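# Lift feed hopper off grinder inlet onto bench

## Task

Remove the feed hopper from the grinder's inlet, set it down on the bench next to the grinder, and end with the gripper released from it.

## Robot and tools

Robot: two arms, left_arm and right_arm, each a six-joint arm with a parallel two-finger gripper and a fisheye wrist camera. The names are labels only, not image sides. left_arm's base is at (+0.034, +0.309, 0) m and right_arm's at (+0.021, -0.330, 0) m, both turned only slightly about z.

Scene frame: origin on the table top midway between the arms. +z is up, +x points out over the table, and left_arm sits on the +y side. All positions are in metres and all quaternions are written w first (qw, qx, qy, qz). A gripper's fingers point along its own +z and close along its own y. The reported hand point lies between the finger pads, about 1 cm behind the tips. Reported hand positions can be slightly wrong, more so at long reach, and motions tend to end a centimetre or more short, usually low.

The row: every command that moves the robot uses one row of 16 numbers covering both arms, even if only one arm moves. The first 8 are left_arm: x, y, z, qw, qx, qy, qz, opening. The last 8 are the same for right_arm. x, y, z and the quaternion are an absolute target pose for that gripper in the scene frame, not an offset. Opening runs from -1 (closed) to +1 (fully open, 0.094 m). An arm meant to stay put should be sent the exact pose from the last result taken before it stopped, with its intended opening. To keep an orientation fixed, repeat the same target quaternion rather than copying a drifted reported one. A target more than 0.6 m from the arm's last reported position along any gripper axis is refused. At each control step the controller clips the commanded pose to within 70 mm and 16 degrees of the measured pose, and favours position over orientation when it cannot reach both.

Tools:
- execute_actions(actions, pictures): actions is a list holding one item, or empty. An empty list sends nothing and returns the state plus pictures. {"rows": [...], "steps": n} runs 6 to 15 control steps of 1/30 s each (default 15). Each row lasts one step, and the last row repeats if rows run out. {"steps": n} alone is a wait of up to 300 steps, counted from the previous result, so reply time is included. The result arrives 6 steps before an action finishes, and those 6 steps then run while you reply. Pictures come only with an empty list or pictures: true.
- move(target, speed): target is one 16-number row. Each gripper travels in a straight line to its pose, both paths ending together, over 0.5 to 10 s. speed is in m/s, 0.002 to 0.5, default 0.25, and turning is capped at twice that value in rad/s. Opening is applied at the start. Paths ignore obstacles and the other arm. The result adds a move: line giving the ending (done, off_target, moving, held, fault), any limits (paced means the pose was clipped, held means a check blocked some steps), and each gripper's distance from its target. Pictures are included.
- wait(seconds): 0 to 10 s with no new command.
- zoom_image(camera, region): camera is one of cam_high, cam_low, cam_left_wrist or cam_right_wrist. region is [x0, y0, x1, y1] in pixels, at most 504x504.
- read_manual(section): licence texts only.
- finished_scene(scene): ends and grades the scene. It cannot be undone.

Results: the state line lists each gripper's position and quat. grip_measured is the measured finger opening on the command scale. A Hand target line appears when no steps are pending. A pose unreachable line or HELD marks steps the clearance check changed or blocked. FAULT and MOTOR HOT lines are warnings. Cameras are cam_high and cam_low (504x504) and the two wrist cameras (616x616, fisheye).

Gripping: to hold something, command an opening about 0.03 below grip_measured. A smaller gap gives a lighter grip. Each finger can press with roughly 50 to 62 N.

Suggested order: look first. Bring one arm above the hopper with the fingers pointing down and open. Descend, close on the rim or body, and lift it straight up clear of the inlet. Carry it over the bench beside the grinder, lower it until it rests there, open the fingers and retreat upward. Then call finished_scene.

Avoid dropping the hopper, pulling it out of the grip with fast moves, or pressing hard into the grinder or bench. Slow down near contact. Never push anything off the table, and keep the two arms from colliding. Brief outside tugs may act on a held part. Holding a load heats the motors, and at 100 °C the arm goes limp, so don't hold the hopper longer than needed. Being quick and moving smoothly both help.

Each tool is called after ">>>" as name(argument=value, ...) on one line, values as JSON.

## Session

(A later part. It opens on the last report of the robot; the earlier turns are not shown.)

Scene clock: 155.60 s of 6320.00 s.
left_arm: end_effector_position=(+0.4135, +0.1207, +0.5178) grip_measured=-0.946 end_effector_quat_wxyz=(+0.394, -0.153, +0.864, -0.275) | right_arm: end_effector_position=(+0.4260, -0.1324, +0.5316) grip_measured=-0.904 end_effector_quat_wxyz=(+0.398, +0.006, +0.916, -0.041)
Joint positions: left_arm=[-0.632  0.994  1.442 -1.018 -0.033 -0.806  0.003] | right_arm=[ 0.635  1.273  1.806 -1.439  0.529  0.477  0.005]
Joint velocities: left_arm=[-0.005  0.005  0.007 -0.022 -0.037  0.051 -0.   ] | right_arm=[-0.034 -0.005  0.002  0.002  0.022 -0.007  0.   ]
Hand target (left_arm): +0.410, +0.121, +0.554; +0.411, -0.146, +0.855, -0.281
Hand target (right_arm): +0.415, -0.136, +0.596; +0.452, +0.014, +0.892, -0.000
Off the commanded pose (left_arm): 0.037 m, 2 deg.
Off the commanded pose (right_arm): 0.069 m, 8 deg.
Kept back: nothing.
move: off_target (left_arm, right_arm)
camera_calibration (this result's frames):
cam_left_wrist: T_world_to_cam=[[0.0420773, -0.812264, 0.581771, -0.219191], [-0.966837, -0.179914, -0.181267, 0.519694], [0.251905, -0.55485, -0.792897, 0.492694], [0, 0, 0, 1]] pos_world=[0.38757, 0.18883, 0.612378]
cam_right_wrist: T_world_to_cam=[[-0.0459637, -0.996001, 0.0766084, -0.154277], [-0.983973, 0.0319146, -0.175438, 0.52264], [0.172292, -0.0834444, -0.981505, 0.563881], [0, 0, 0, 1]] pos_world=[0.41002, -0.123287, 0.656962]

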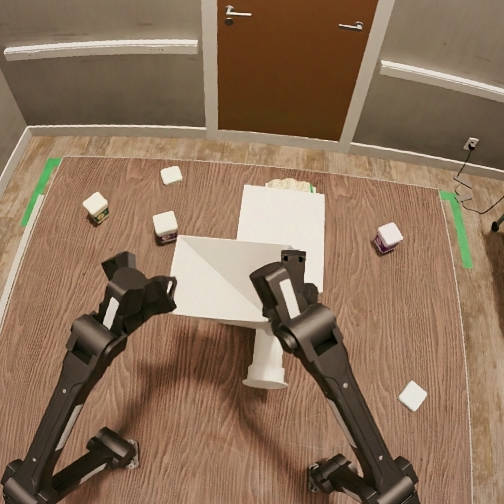

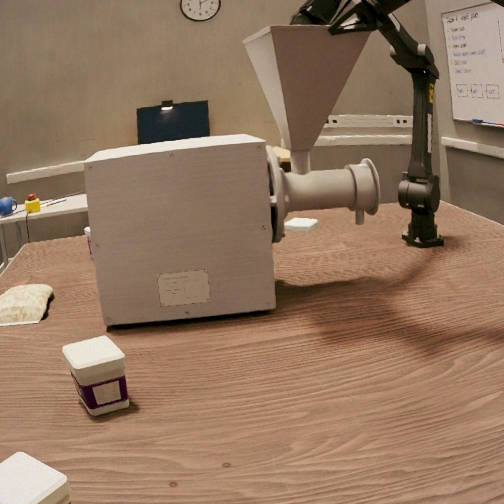

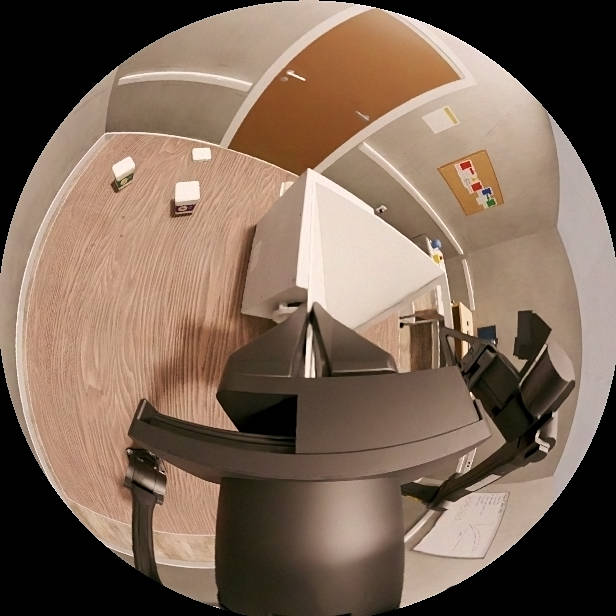

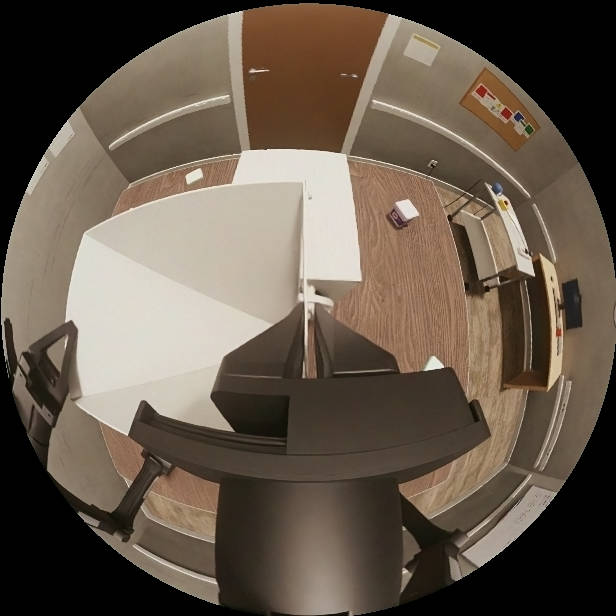

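>>> execute_actions(actions=[{"rows":[[0.39,0.12,0.60,0.48,-0.15,0.82,-0.27,-1,0.43,-0.13,0.63,0.51,0.014,0.86,0,-1]],"steps":15}])

>>> execute_actions(actions=[{"rows":[[0.44,0.12,0.60,0.48,-0.15,0.82,-0.27,-1,0.41,-0.13,0.63,0.51,0.014,0.86,0,-1]],"steps":15}])

>>> execute_actions(actions=[{"rows":[[0.39,0.12,0.60,0.48,-0.15,0.82,-0.27,-1,0.43,-0.13,0.63,0.51,0.014,0.86,0,-1]],"steps":15}])

>>> execute_actions(actions=[{"rows":[[0.43,0.12,0.60,0.48,-0.15,0.82,-0.27,-1,0.41,-0.13,0.63,0.51,0.014,0.86,0,-1]],"steps":15}], pictures=true)

Scene clock: 156.30 s of 6320.00 s.
left_arm: end_effector_position=(+0.4046, +0.1183, +0.5251) grip_measured=-0.936 end_effector_quat_wxyz=(+0.431, -0.165, +0.855, -0.238) | right_arm: end_effector_position=(+0.4283, -0.1345, +0.5368) grip_measured=-0.896 end_effector_quat_wxyz=(+0.416, -0.003, +0.908, -0.051)
Joint positions: left_arm=[-0.72   0.981  1.442 -1.018 -0.212 -0.825  0.003] | right_arm=[ 0.638  1.261  1.79  -1.401  0.558  0.437  0.005]
Joint velocities: left_arm=[-0.005 -0.005 -0.012 -0.002 -0.081 -0.037  0.   ] | right_arm=[-0.015 -0.015 -0.012  0.012  0.022  0.022 -0.   ]
Steps of this call (steps 1 to 12: nothing new was sent; steps 13 to 21: the first 9 steps of this action). Readings (end_effector_position):
13: left_arm (+0.4141, +0.1220, +0.5193) | right_arm (+0.4272, -0.1329, +0.5337)
14: left_arm (+0.4122, +0.1198, +0.5202) | right_arm (+0.4275, -0.1336, +0.5339)
16: left_arm (+0.4072, +0.1178, +0.5234) | right_arm (+0.4284, -0.1350, +0.5343)
20: left_arm (+0.4046, +0.1183, +0.5251) | right_arm (+0.4283, -0.1346, +0.5367)
21: the state above

Scene clock: 156.80 s of 6320.00 s.
left_arm: end_effector_position=(+0.4209, +0.1176, +0.5347) grip_measured=-0.936 end_effector_quat_wxyz=(+0.424, -0.151, +0.857, -0.250) | right_arm: end_effector_position=(+0.4296, -0.1363, +0.5456) grip_measured=-0.896 end_effector_quat_wxyz=(+0.437, +0.008, +0.898, -0.051)
Joint positions: left_arm=[-0.67   1.021  1.491 -1.017 -0.13  -0.787  0.003] | right_arm=[ 0.643  1.25   1.784 -1.366  0.591  0.441  0.005]
Joint velocities: left_arm=[ 0.005  0.005  0.002  0.007 -0.022 -0.095  0.   ] | right_arm=[ 0.005  0.005  0.012 -0.002 -0.066  0.022  0.001]
Off your previous action's commanded pose (left_arm): 0.076 m, 8 deg at its last step (step 6 of this call).
Off your previous action's commanded pose (right_arm): 0.093 m, 14 deg at its last step (step 6 of this call); position clipped at that step.
Steps of this call (steps 1 to 6: the last 6 steps of your previous action; steps 7 to 15: the first 9 steps of this action). Readings (end_effector_position):
7: left_arm (+0.4056, +0.1173, +0.5247) | right_arm (+0.4280, -0.1354, +0.5364)
8: left_arm (+0.4082, +0.1182, +0.5265) | right_arm (+0.4279, -0.1354, +0.5384)
10: left_arm (+0.4154, +0.1194, +0.5315) | right_arm (+0.4289, -0.1347, +0.5435)
14: left_arm (+0.4208, +0.1174, +0.5347) | right_arm (+0.4296, -0.1363, +0.5456)
15: the state above

Scene clock: 157.30 s of 6320.00 s.
left_arm: end_effector_position=(+0.4078, +0.1173, +0.5426) grip_measured=-0.936 end_effector_quat_wxyz=(+0.438, -0.167, +0.849, -0.242) | right_arm: end_effector_position=(+0.4293, -0.1364, +0.5513) grip_measured=-0.896 end_effector_quat_wxyz=(+0.439, +0.002, +0.897, -0.041)
Joint positions: left_arm=[-0.72   0.998  1.491 -1.028 -0.216 -0.825  0.003] | right_arm=[ 0.636  1.245  1.792 -1.357  0.567  0.421  0.005]
Joint velocities: left_arm=[-0.044 -0.063 -0.002 -0.007 -0.081 -0.066  0.   ] | right_arm=[ 0.005 -0.005  0.085  0.002  0.022 -0.066 -0.001]
Off your previous action's commanded pose (left_arm): 0.068 m, 8 deg at its last step (step 6 of this call).
Off your previous action's commanded pose (right_arm): 0.087 m, 11 deg at its last step (step 6 of this call); position clipped at that step.
Steps of this call (steps 1 to 6: the last 6 steps of your previous action; steps 7 to 15: the first 9 steps of this action). Readings (end_effector_position):
7: left_arm (+0.4198, +0.1184, +0.5358) | right_arm (+0.4301, -0.1360, +0.5448)
8: left_arm (+0.4171, +0.1176, +0.5365) | right_arm (+0.4304, -0.1362, +0.5445)
10: left_arm (+0.4123, +0.1162, +0.5381) | right_arm (+0.4305, -0.1372, +0.5447)
14: left_arm (+0.4086, +0.1171, +0.5418) | right_arm (+0.4295, -0.1366, +0.5496)
15: the state above

Scene clock: 157.80 s of 6320.00 s.
left_arm: end_effector_position=(+0.4125, +0.1196, +0.5457) grip_measured=-0.940 end_effector_quat_wxyz=(+0.432, -0.158, +0.851, -0.255) | right_arm: end_effector_position=(+0.4255, -0.1346, +0.5576) grip_measured=-0.898 end_effector_quat_wxyz=(+0.447, +0.006, +0.893, -0.044)
Joint positions: left_arm=[-0.684  1.004  1.5   -1.023 -0.152 -0.805  0.003] | right_arm=[ 0.653  1.243  1.801 -1.361  0.595  0.433  0.005]
Joint velocities: left_arm=[-0.015 -0.005  0.002 -0.007 -0.081  0.066 -0.   ] | right_arm=[-0.005 -0.005 -0.007 -0.012  0.051 -0.007 -0.001]
Off your previous action's commanded pose (left_arm): 0.057 m, 7 deg at its last step (step 6 of this call).
Off your previous action's commanded pose (right_arm): 0.075 m, 10 deg at its last step (step 6 of this call).
Steps of this call (steps 1 to 6: the last 6 steps of your previous action; steps 7 to 15: the first 9 steps of this action). Readings (end_effector_position):
7: left_arm (+0.4060, +0.1174, +0.5446) | right_arm (+0.4279, -0.1358, +0.5558)
8: left_arm (+0.4078, +0.1183, +0.5451) | right_arm (+0.4269, -0.1356, +0.5563)
10: left_arm (+0.4118, +0.1198, +0.5457) | right_arm (+0.4256, -0.1347, +0.5575)
14: left_arm (+0.4125, +0.1196, +0.5457) | right_arm (+0.4255, -0.1346, +0.5576)
15: the state above
camera_calibration (this result's frames):
cam_left_wrist: T_world_to_cam=[[0.0436894, -0.829987, 0.556069, -0.22082], [-0.942298, -0.219153, -0.253073, 0.557315], [0.331912, -0.512926, -0.79167, 0.475723], [0, 0, 0, 1]] pos_world=[0.376906, 0.182871, 0.640448]
cam_right_wrist: T_world_to_cam=[[-0.051786, -0.995411, 0.0804644, -0.158084], [-0.959338, 0.027199, -0.280945, 0.574558], [0.277467, -0.0917416, -0.956345, 0.52939], [0, 0, 0, 1]] pos_world=[0.396121, -0.124419, 0.680418]

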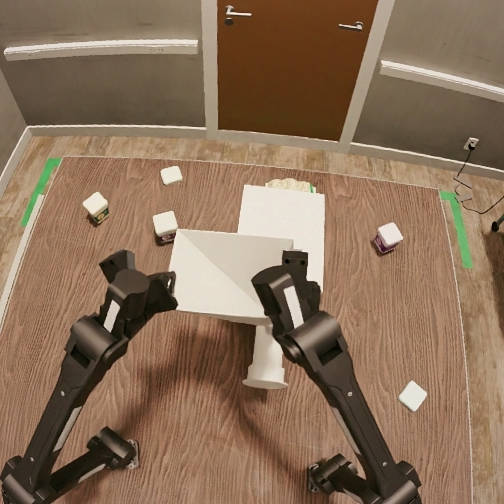

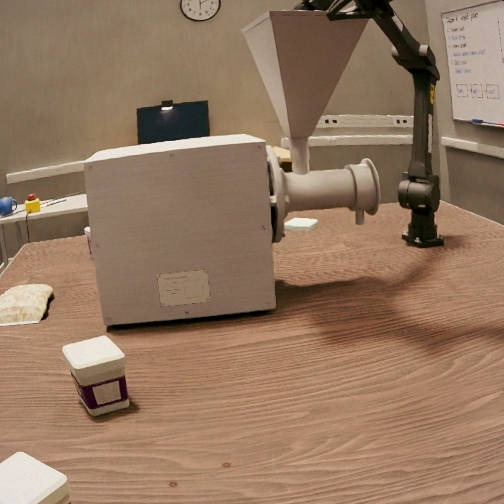

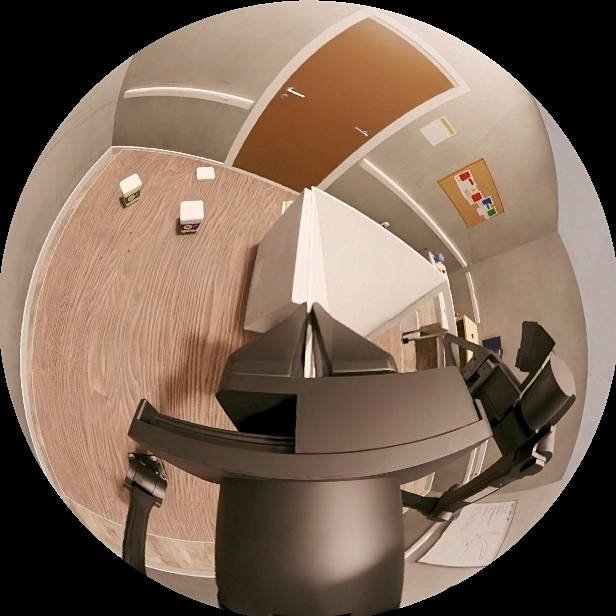

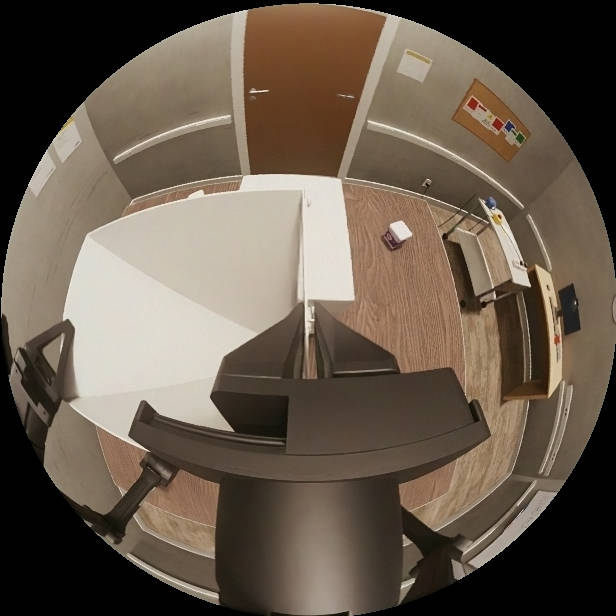

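Rising. Continue.

>>> move(target=[0.41,0.12,0.635,0.47,-0.15,0.83,-0.27,-1,0.42,-0.135,0.655,0.5,0.014,0.866,0,-1], speed=0.04)

Scene clock: 163.03 s of 6320.00 s.
left_arm: end_effector_position=(+0.4170, +0.1160, +0.5440) grip_measured=-0.939 end_effector_quat_wxyz=(+0.417, -0.155, +0.863, -0.240) | right_arm: end_effector_position=(+0.4320, -0.1379, +0.5502) grip_measured=-0.898 end_effector_quat_wxyz=(+0.426, +0.009, +0.904, -0.049)
Joint positions: left_arm=[-0.687  1.041  1.547 -1.081 -0.154 -0.8    0.003] | right_arm=[ 0.63   1.272  1.83  -1.407  0.568  0.444  0.005]
Joint velocities: left_arm=[ 0.005 -0.005 -0.002  0.002 -0.081 -0.007 -0.   ] | right_arm=[-0.005 -0.005 -0.002 -0.002 -0.022  0.007 -0.   ]
Hand target (left_arm): +0.405, +0.123, +0.618; +0.469, -0.151, +0.827, -0.271
Hand target (right_arm): +0.416, -0.141, +0.625; +0.499, +0.016, +0.867, -0.000
Off your previous action's commanded pose (left_arm): 0.057 m, 7 deg at its last step (step 6 of this call).
Off your previous action's commanded pose (right_arm): 0.074 m, 10 deg at its last step (step 6 of this call).
Off the commanded pose (left_arm): 0.091 m, 8 deg; position clipped at the last step of the last action.
Off the commanded pose (right_arm): 0.105 m, 11 deg; position clipped at the last step of the last action.
Kept back: nothing.
move: off_target (left_arm, right_arm); limits=paced
camera_calibration (this result's frames):
cam_left_wrist: T_world_to_cam=[[0.0622171, -0.846384, 0.528927, -0.214113], [-0.952465, -0.208705, -0.22193, 0.546419], [0.298227, -0.489976, -0.819136, 0.497372], [0, 0, 0, 1]] pos_world=[0.385436, 0.176519, 0.641932]
cam_right_wrist: T_world_to_cam=[[-0.0597777, -0.994343, 0.0877952, -0.160926], [-0.971372, 0.0376866, -0.234556, 0.559897], [0.229921, -0.099303, -0.96813, 0.546213], [0, 0, 0, 1]] pos_world=[0.408663, -0.126876, 0.674261]

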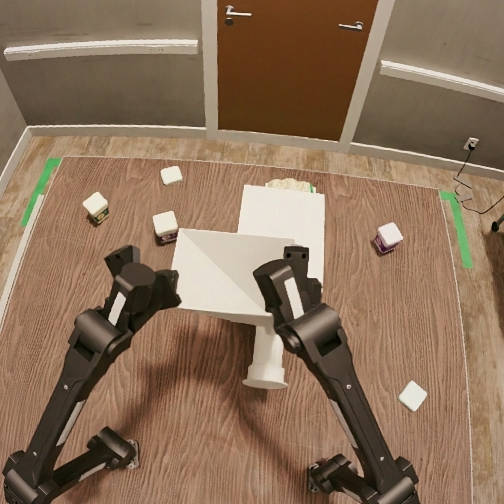

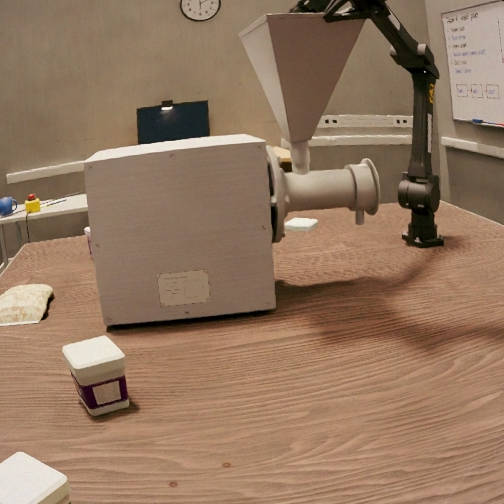

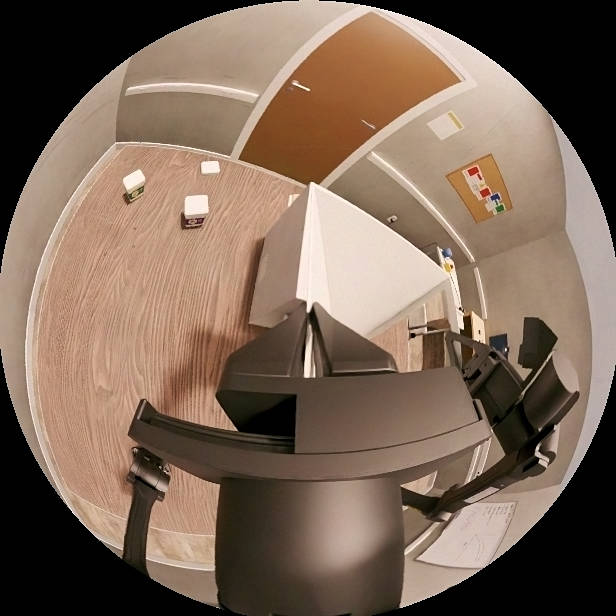

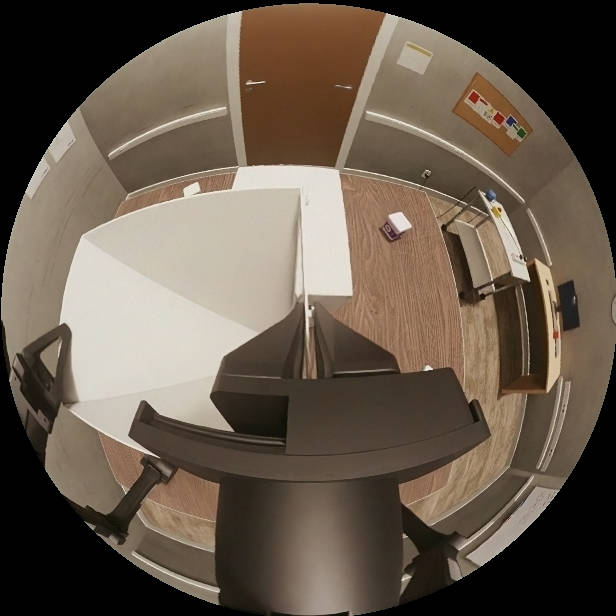

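>>> execute_actions(actions=[{"rows":[[0.38,0.12,0.60,0.53,-0.15,0.79,-0.27,-1,0.40,-0.13,0.61,0.55,0.014,0.835,0,-1]],"steps":15}])

>>> execute_actions(actions=[{"rows":[[0.41,0.12,0.61,0.53,-0.15,0.79,-0.27,-1,0.39,-0.13,0.62,0.55,0.014,0.835,0,-1]],"steps":15}])

>>> execute_actions(actions=[{"rows":[[0.38,0.12,0.62,0.53,-0.15,0.79,-0.27,-1,0.41,-0.13,0.63,0.55,0.014,0.835,0,-1]],"steps":15}], pictures=true)

Scene clock: 163.60 s of 6320.00 s.
left_arm: end_effector_position=(+0.3762, +0.1134, +0.5664) grip_measured=-0.944 end_effector_quat_wxyz=(+0.488, -0.148, +0.820, -0.260) | right_arm: end_effector_position=(+0.3957, -0.1422, +0.5722) grip_measured=-0.904 end_effector_quat_wxyz=(+0.502, +0.015, +0.865, -0.023)
Joint positions: left_arm=[-0.814  0.912  1.438 -0.948 -0.317 -0.806  0.003] | right_arm=[ 0.706  1.121  1.681 -1.238  0.659  0.43   0.005]
Joint velocities: left_arm=[-0.112 -0.122 -0.012  0.105 -0.037 -0.125 -0.004] | right_arm=[ 0.063 -0.122 -0.007  0.066  0.022  0.022 -0.   ]
Steps of this call (steps 1 to 8: nothing new was sent; steps 9 to 17: the first 9 steps of this action). Readings (end_effector_position):
9: left_arm (+0.4178, +0.1169, +0.5438) | right_arm (+0.4322, -0.1386, +0.5501)
10: left_arm (+0.4146, +0.1161, +0.5435) | right_arm (+0.4287, -0.1385, +0.5499)
12: left_arm (+0.3985, +0.1156, +0.5454) | right_arm (+0.4158, -0.1395, +0.5515)
16: left_arm (+0.3787, +0.1138, +0.5632) | right_arm (+0.3978, -0.1415, +0.5694)
17: the state above

Scene clock: 164.10 s of 6320.00 s.
left_arm: end_effector_position=(+0.3840, +0.1131, +0.5655) grip_measured=-0.950 end_effector_quat_wxyz=(+0.484, -0.142, +0.821, -0.268) | right_arm: end_effector_position=(+0.3950, -0.1425, +0.5718) grip_measured=-0.907 end_effector_quat_wxyz=(+0.504, +0.029, +0.863, -0.027)
Joint positions: left_arm=[-0.781  0.921  1.438 -0.931 -0.266 -0.792  0.002] | right_arm=[ 0.717  1.124  1.681 -1.245  0.69   0.463  0.004]
Joint velocities: left_arm=[-0.015  0.005  0.012  0.002 -0.066 -0.022 -0.   ] | right_arm=[-0.015 -0.015 -0.007 -0.022  0.081 -0.081 -0.001]
Off your previous action's commanded pose (left_arm): 0.032 m, 6 deg at its last step (step 6 of this call).
Off your previous action's commanded pose (right_arm): 0.038 m, 7 deg at its last step (step 6 of this call).
Steps of this call (steps 1 to 6: the last 6 steps of your previous action; steps 7 to 15: the first 9 steps of this action). Readings (end_effector_position):
7: left_arm (+0.3764, +0.1121, +0.5677) | right_arm (+0.3944, -0.1429, +0.5742)
8: left_arm (+0.3789, +0.1121, +0.5679) | right_arm (+0.3938, -0.1435, +0.5745)
10: left_arm (+0.3822, +0.1131, +0.5669) | right_arm (+0.3943, -0.1426, +0.5735)
14: left_arm (+0.3840, +0.1131, +0.5655) | right_arm (+0.3950, -0.1425, +0.5719)
15: the state above

Scene clock: 164.60 s of 6320.00 s.
left_arm: end_effector_position=(+0.3814, +0.1144, +0.5643) grip_measured=-0.950 end_effector_quat_wxyz=(+0.489, -0.153, +0.820, -0.255) | right_arm: end_effector_position=(+0.3994, -0.1405, +0.5714) grip_measured=-0.907 end_effector_quat_wxyz=(+0.499, +0.015, +0.866, -0.028)
Joint positions: left_arm=[-0.806  0.921  1.438 -0.943 -0.322 -0.808  0.002] | right_arm=[ 0.704  1.135  1.692 -1.246  0.663  0.43   0.004]
Joint velocities: left_arm=[ 0.005  0.005 -0.002 -0.002 -0.081 -0.066 -0.   ] | right_arm=[-0.005 -0.015 -0.007  0.002 -0.022 -0.051  0.   ]
Off your previous action's commanded pose (left_arm): 0.052 m, 6 deg at its last step (step 6 of this call).
Off your previous action's commanded pose (right_arm): 0.050 m, 7 deg at its last step (step 6 of this call).
Steps of this call (steps 1 to 6: the last 6 steps of your previous action; steps 7 to 15: the first 9 steps of this action). Readings (end_effector_position):
7: left_arm (+0.3838, +0.1139, +0.5658) | right_arm (+0.3958, -0.1416, +0.5713)
8: left_arm (+0.3830, +0.1140, +0.5655) | right_arm (+0.3974, -0.1409, +0.5714)
10: left_arm (+0.3818, +0.1142, +0.5646) | right_arm (+0.3986, -0.1407, +0.5715)
14: left_arm (+0.3815, +0.1145, +0.5643) | right_arm (+0.3992, -0.1405, +0.5716)
15: the state above
camera_calibration (this result's frames):
cam_left_wrist: T_world_to_cam=[[-0.00115271, -0.833018, 0.553244, -0.215033], [-0.895623, -0.24523, -0.371108, 0.583393], [0.444812, -0.495926, -0.745788, 0.427197], [0, 0, 0, 1]] pos_world=[0.33223, 0.175797, 0.654066]
cam_right_wrist: T_world_to_cam=[[-0.0562893, -0.997619, 0.0398405, -0.14174], [-0.920201, 0.036356, -0.389755, 0.601284], [0.387378, -0.0586003, -0.920057, 0.489304], [0, 0, 0, 1]] pos_world=[0.355777, -0.134589, 0.690188]

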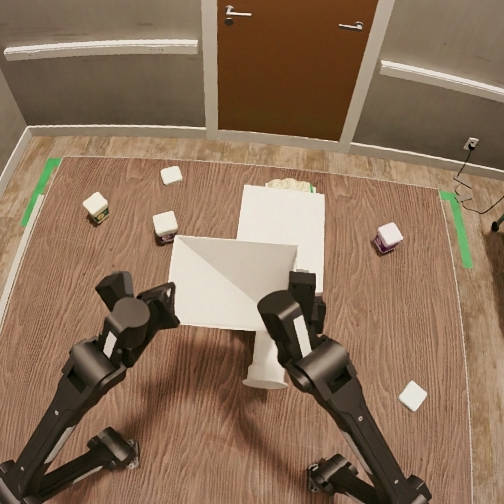

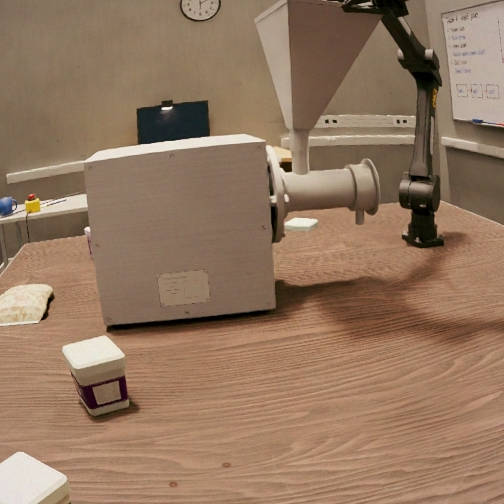

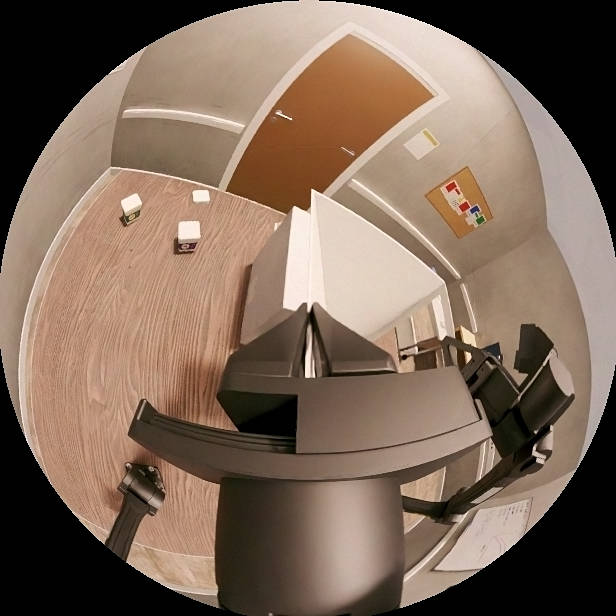

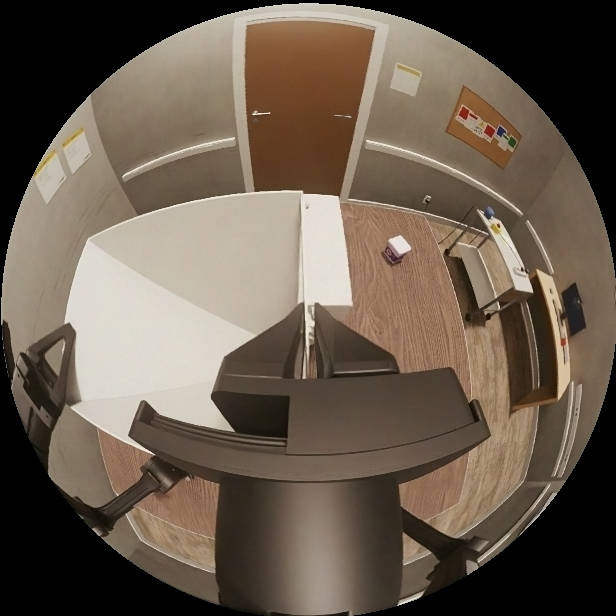

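>>> move(target=[0.385,0.12,0.65,0.51,-0.15,0.80,-0.27,-1,0.40,-0.135,0.66,0.53,0.014,0.848,0,-1], speed=0.05)

>>> zoom_image(camera="cam_low", region=[230,60,380,210])

Scene clock: 166.93 s of 6320.00 s.
left_arm: end_effector_position=(+0.3851, +0.1186, +0.6049) grip_measured=-0.948 end_effector_quat_wxyz=(+0.485, -0.163, +0.820, -0.258) | right_arm: end_effector_position=(+0.4063, -0.1373, +0.6083) grip_measured=-0.899 end_effector_quat_wxyz=(+0.491, +0.009, +0.871, -0.027)
Joint positions: left_arm=[-0.784  0.982  1.598 -1.045 -0.304 -0.822  0.002] | right_arm=[ 0.692  1.218  1.882 -1.362  0.639  0.42   0.005]
Joint velocities: left_arm=[-0.005  0.005  0.007 -0.027 -0.007 -0.007 -0.   ] | right_arm=[-0.005  0.015  0.002 -0.037 -0.022 -0.037  0.001]
Hand target (left_arm): +0.382, +0.122, +0.648; +0.512, -0.151, +0.801, -0.271
Hand target (right_arm): +0.395, -0.140, +0.657; +0.530, +0.015, +0.848, +0.001
Off your previous action's commanded pose (left_arm): 0.056 m, 6 deg at its last step (step 6 of this call).
Off your previous action's commanded pose (right_arm): 0.061 m, 8 deg at its last step (step 6 of this call).
Off the commanded pose (left_arm): 0.045 m, 4 deg.
Off the commanded pose (right_arm): 0.052 m, 6 deg.
Kept back: nothing.
move: off_target (left_arm, right_arm)
camera_calibration (this result's frames):
cam_left_wrist: T_world_to_cam=[[0.0137609, -0.823803, 0.566709, -0.249001], [-0.896929, -0.26068, -0.357161, 0.596638], [0.44196, -0.503383, -0.74248, 0.457915], [0, 0, 0, 1]] pos_world=[0.336188, 0.18091, 0.6942]
cam_right_wrist: T_world_to_cam=[[-0.0452955, -0.997991, 0.0442965, -0.146856], [-0.927377, 0.0255233, -0.373257, 0.613355], [0.371377, -0.0579864, -0.92667, 0.531347], [0, 0, 0, 1]] pos_world=[0.364829, -0.131404, 0.727828]

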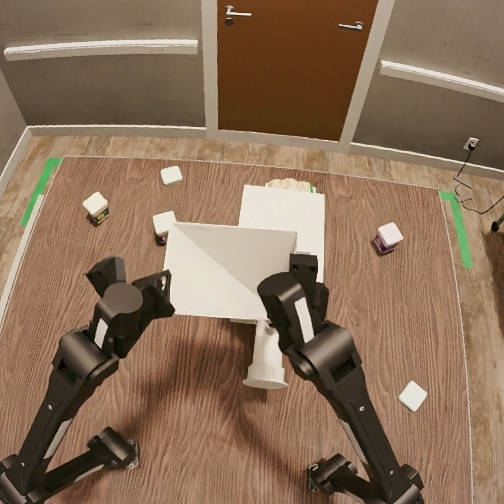

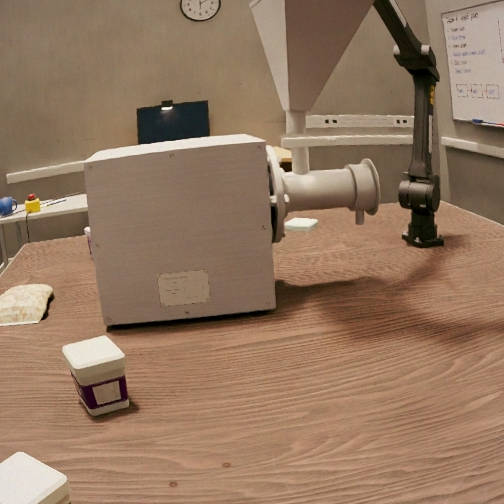

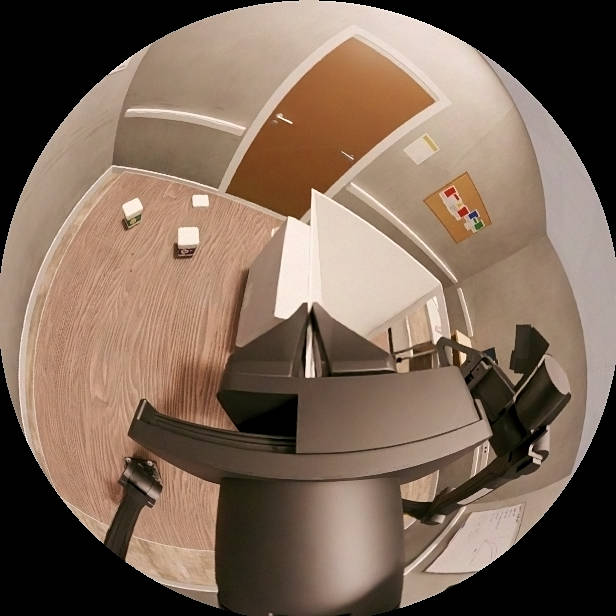

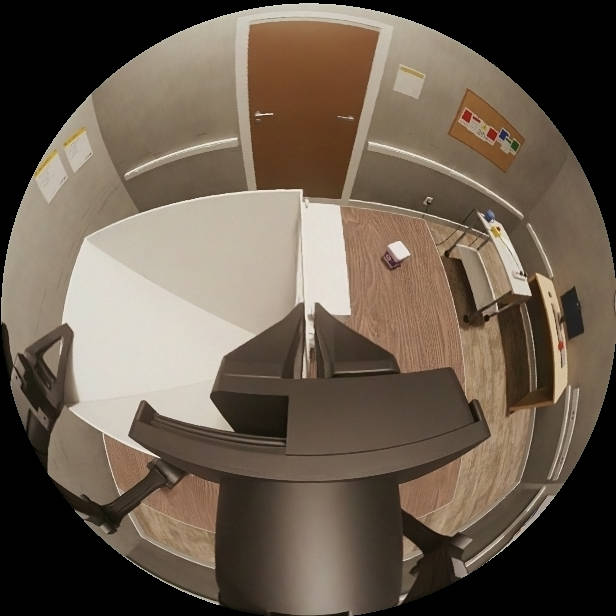

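Region (230, 60, 380, 210) of cam_low's 504x504 image, scaled by 3.360, with more detail than that image has.

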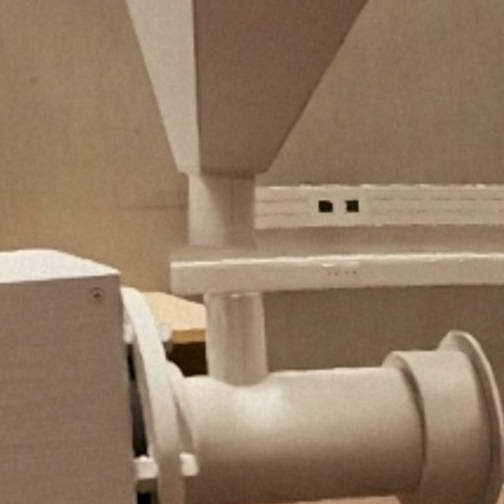

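>>> move(target=[0.23,0.14,0.64,0.46,-0.155,0.835,-0.265,-1,0.24,-0.115,0.65,0.47,0.01,0.88,0,-1], speed=0.08)

>>> move(target=[0.21,0.14,0.48,0.33,-0.195,0.89,-0.24,-1,0.22,-0.115,0.49,0.33,0.01,0.944,0,-1], speed=0.08)

Scene clock: 170.17 s of 6320.00 s.
left_arm: end_effector_position=(+0.2322, +0.1467, +0.6291) grip_measured=-0.954 end_effector_quat_wxyz=(+0.462, -0.156, +0.833, -0.261) | right_arm: end_effector_position=(+0.2585, -0.1113, +0.6256) grip_measured=-0.904 end_effector_quat_wxyz=(+0.495, +0.000, +0.868, +0.042)
Joint positions: left_arm=[-1.295  0.83   1.697 -1.481 -0.708 -1.128  0.002] | right_arm=[ 1.149  1.099  1.89  -1.686  0.862  0.843  0.005]
Joint velocities: left_arm=[ 0.015 -0.005 -0.012  0.032 -0.022 -0.051  0.001] | right_arm=[ 0.005 -0.005  0.007 -0.002 -0.007 -0.007 -0.   ]
Hand target (left_arm): +0.232, +0.142, +0.639; +0.461, -0.154, +0.833, -0.265
Hand target (right_arm): +0.245, -0.119, +0.645; +0.508, -0.015, +0.859, +0.061
Off the commanded pose (left_arm): 0.013 m, 1 deg.
Off the commanded pose (right_arm): 0.031 m, 6 deg.
joint sent to its limit (right arm) — the command would take joint 4 (wrist pitch) past its lower limit, so that joint was sent only as far as its limit.
Kept back: nothing.
move: off_target (left_arm, right_arm)
camera_calibration (this result's frames):
cam_left_wrist: T_world_to_cam=[[0.0160311, -0.825737, 0.563827, -0.235913], [-0.919958, -0.233083, -0.315198, 0.450432], [0.391689, -0.513644, -0.76338, 0.583876], [0, 0, 0, 1]] pos_world=[0.189462, 0.21009, 0.720709]
cam_right_wrist: T_world_to_cam=[[0.0379537, -0.997024, -0.0671, -0.0801126], [-0.924493, -0.00954585, -0.38108, 0.482267], [0.379306, 0.0764968, -0.922104, 0.613874], [0, 0, 0, 1]] pos_world=[0.216047, -0.12223, 0.744462]

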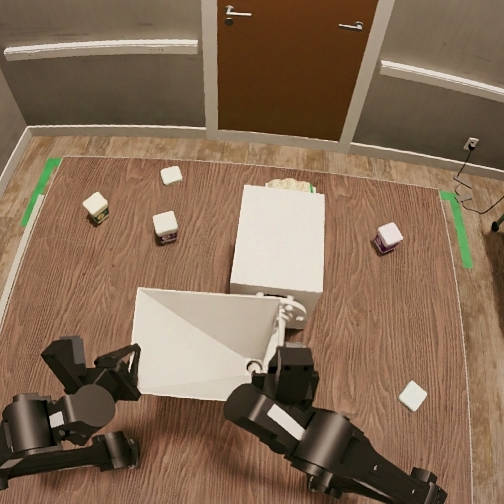

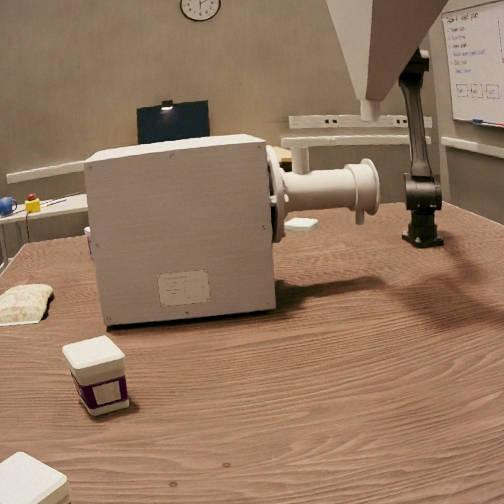

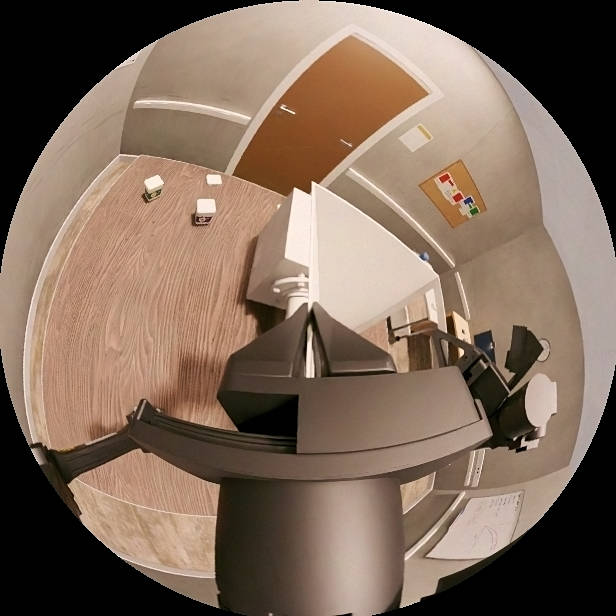

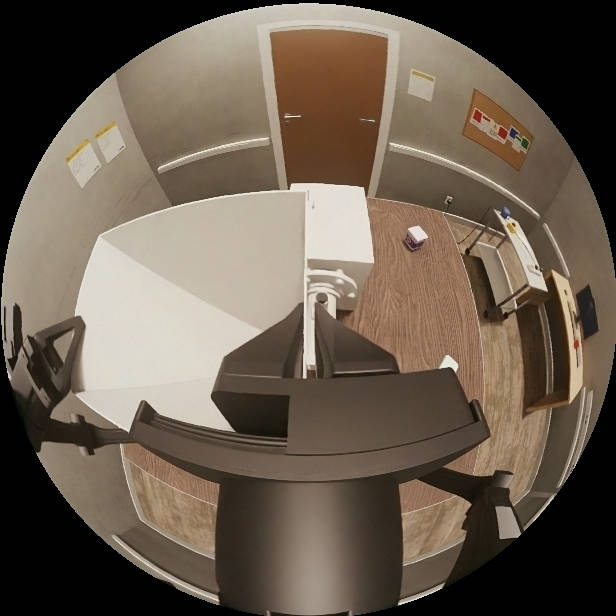

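Scene clock: 172.80 s of 6320.00 s.
left_arm: end_effector_position=(+0.2072, +0.1432, +0.4836) grip_measured=-0.964 end_effector_quat_wxyz=(+0.331, -0.197, +0.890, -0.242) | right_arm: end_effector_position=(+0.2278, -0.1076, +0.4691) grip_measured=-0.904 end_effector_quat_wxyz=(+0.345, -0.002, +0.938, +0.027)
Joint positions: left_arm=[-1.277  0.692  1.336 -1.506 -0.507 -1.364  0.002] | right_arm=[ 1.14   0.991  1.493 -1.686  0.608  1.026  0.005]
Joint velocities: left_arm=[-0.005 -0.015  0.007 -0.037 -0.066 -0.066 -0.   ] | right_arm=[-0.005 -0.015  0.002 -0.017  0.095  0.037 -0.001]
Hand target (left_arm): +0.210, +0.139, +0.480; +0.332, -0.195, +0.891, -0.239
Hand target (right_arm): +0.223, -0.112, +0.489; +0.356, -0.007, +0.933, +0.049
Off the commanded pose (left_arm): 0.006 m, 0 deg.
Off the commanded pose (right_arm): 0.024 m, 4 deg.
joint sent to its limit (right arm) — the command would take joint 4 (wrist pitch) past its lower limit, so that joint was sent only as far as its limit.
Kept back: nothing.
move: off_target (right_arm)
camera_calibration (this result's frames):
cam_left_wrist: T_world_to_cam=[[0.184063, -0.815225, 0.549116, -0.185578], [-0.971208, -0.236808, -0.0260197, 0.251993], [0.151247, -0.528516, -0.835341, 0.567591], [0, 0, 0, 1]] pos_world=[0.193049, 0.208367, 0.582593]
cam_right_wrist: T_world_to_cam=[[0.0217492, -0.998905, -0.0414115, -0.0942342], [-0.997958, -0.0192031, -0.0609195, 0.259806], [0.0600576, 0.0426519, -0.997283, 0.585279], [0, 0, 0, 1]] pos_world=[0.226175, -0.114105, 0.595614]

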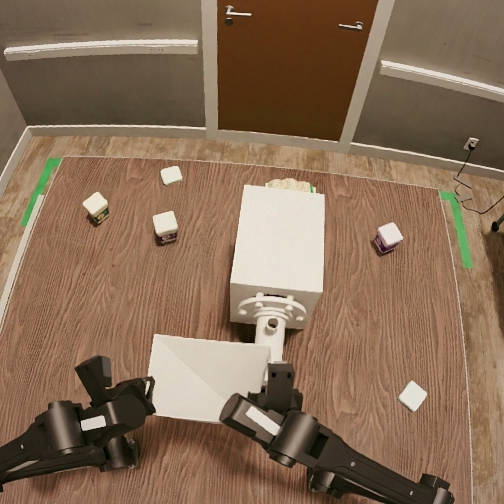

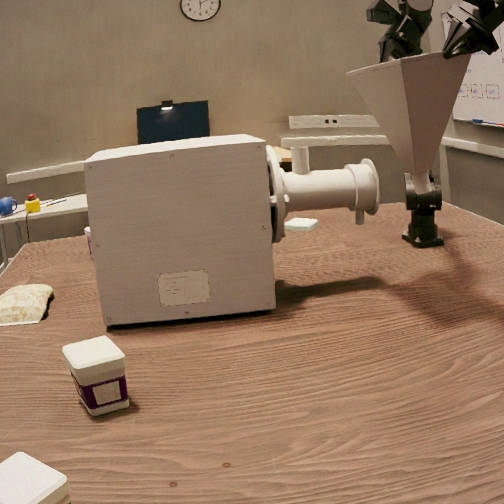

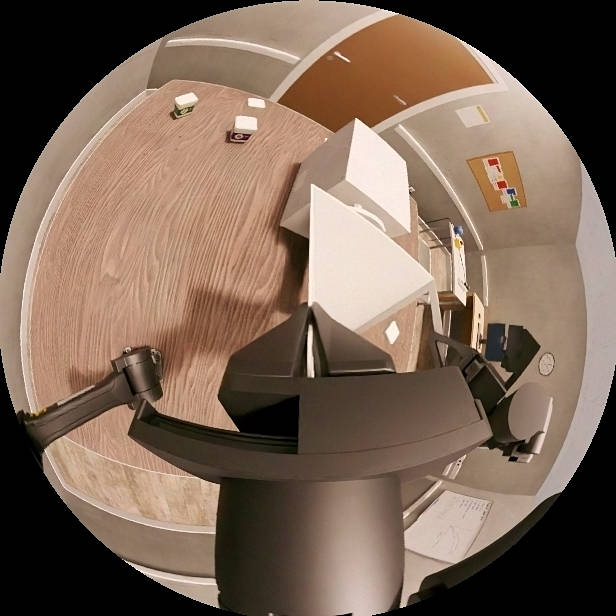

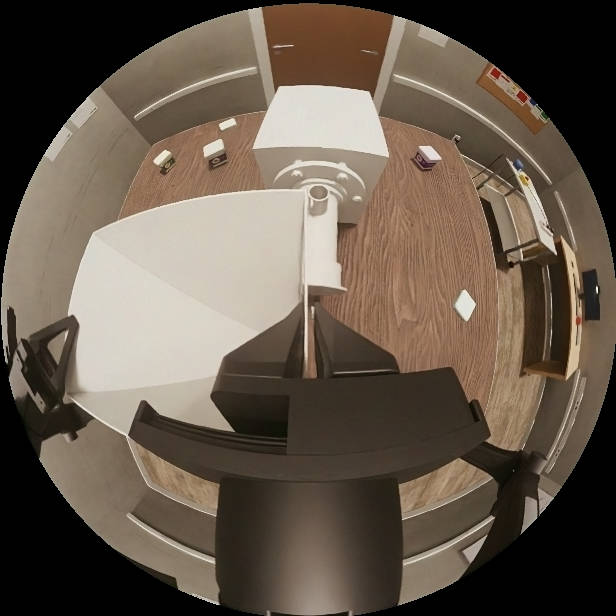

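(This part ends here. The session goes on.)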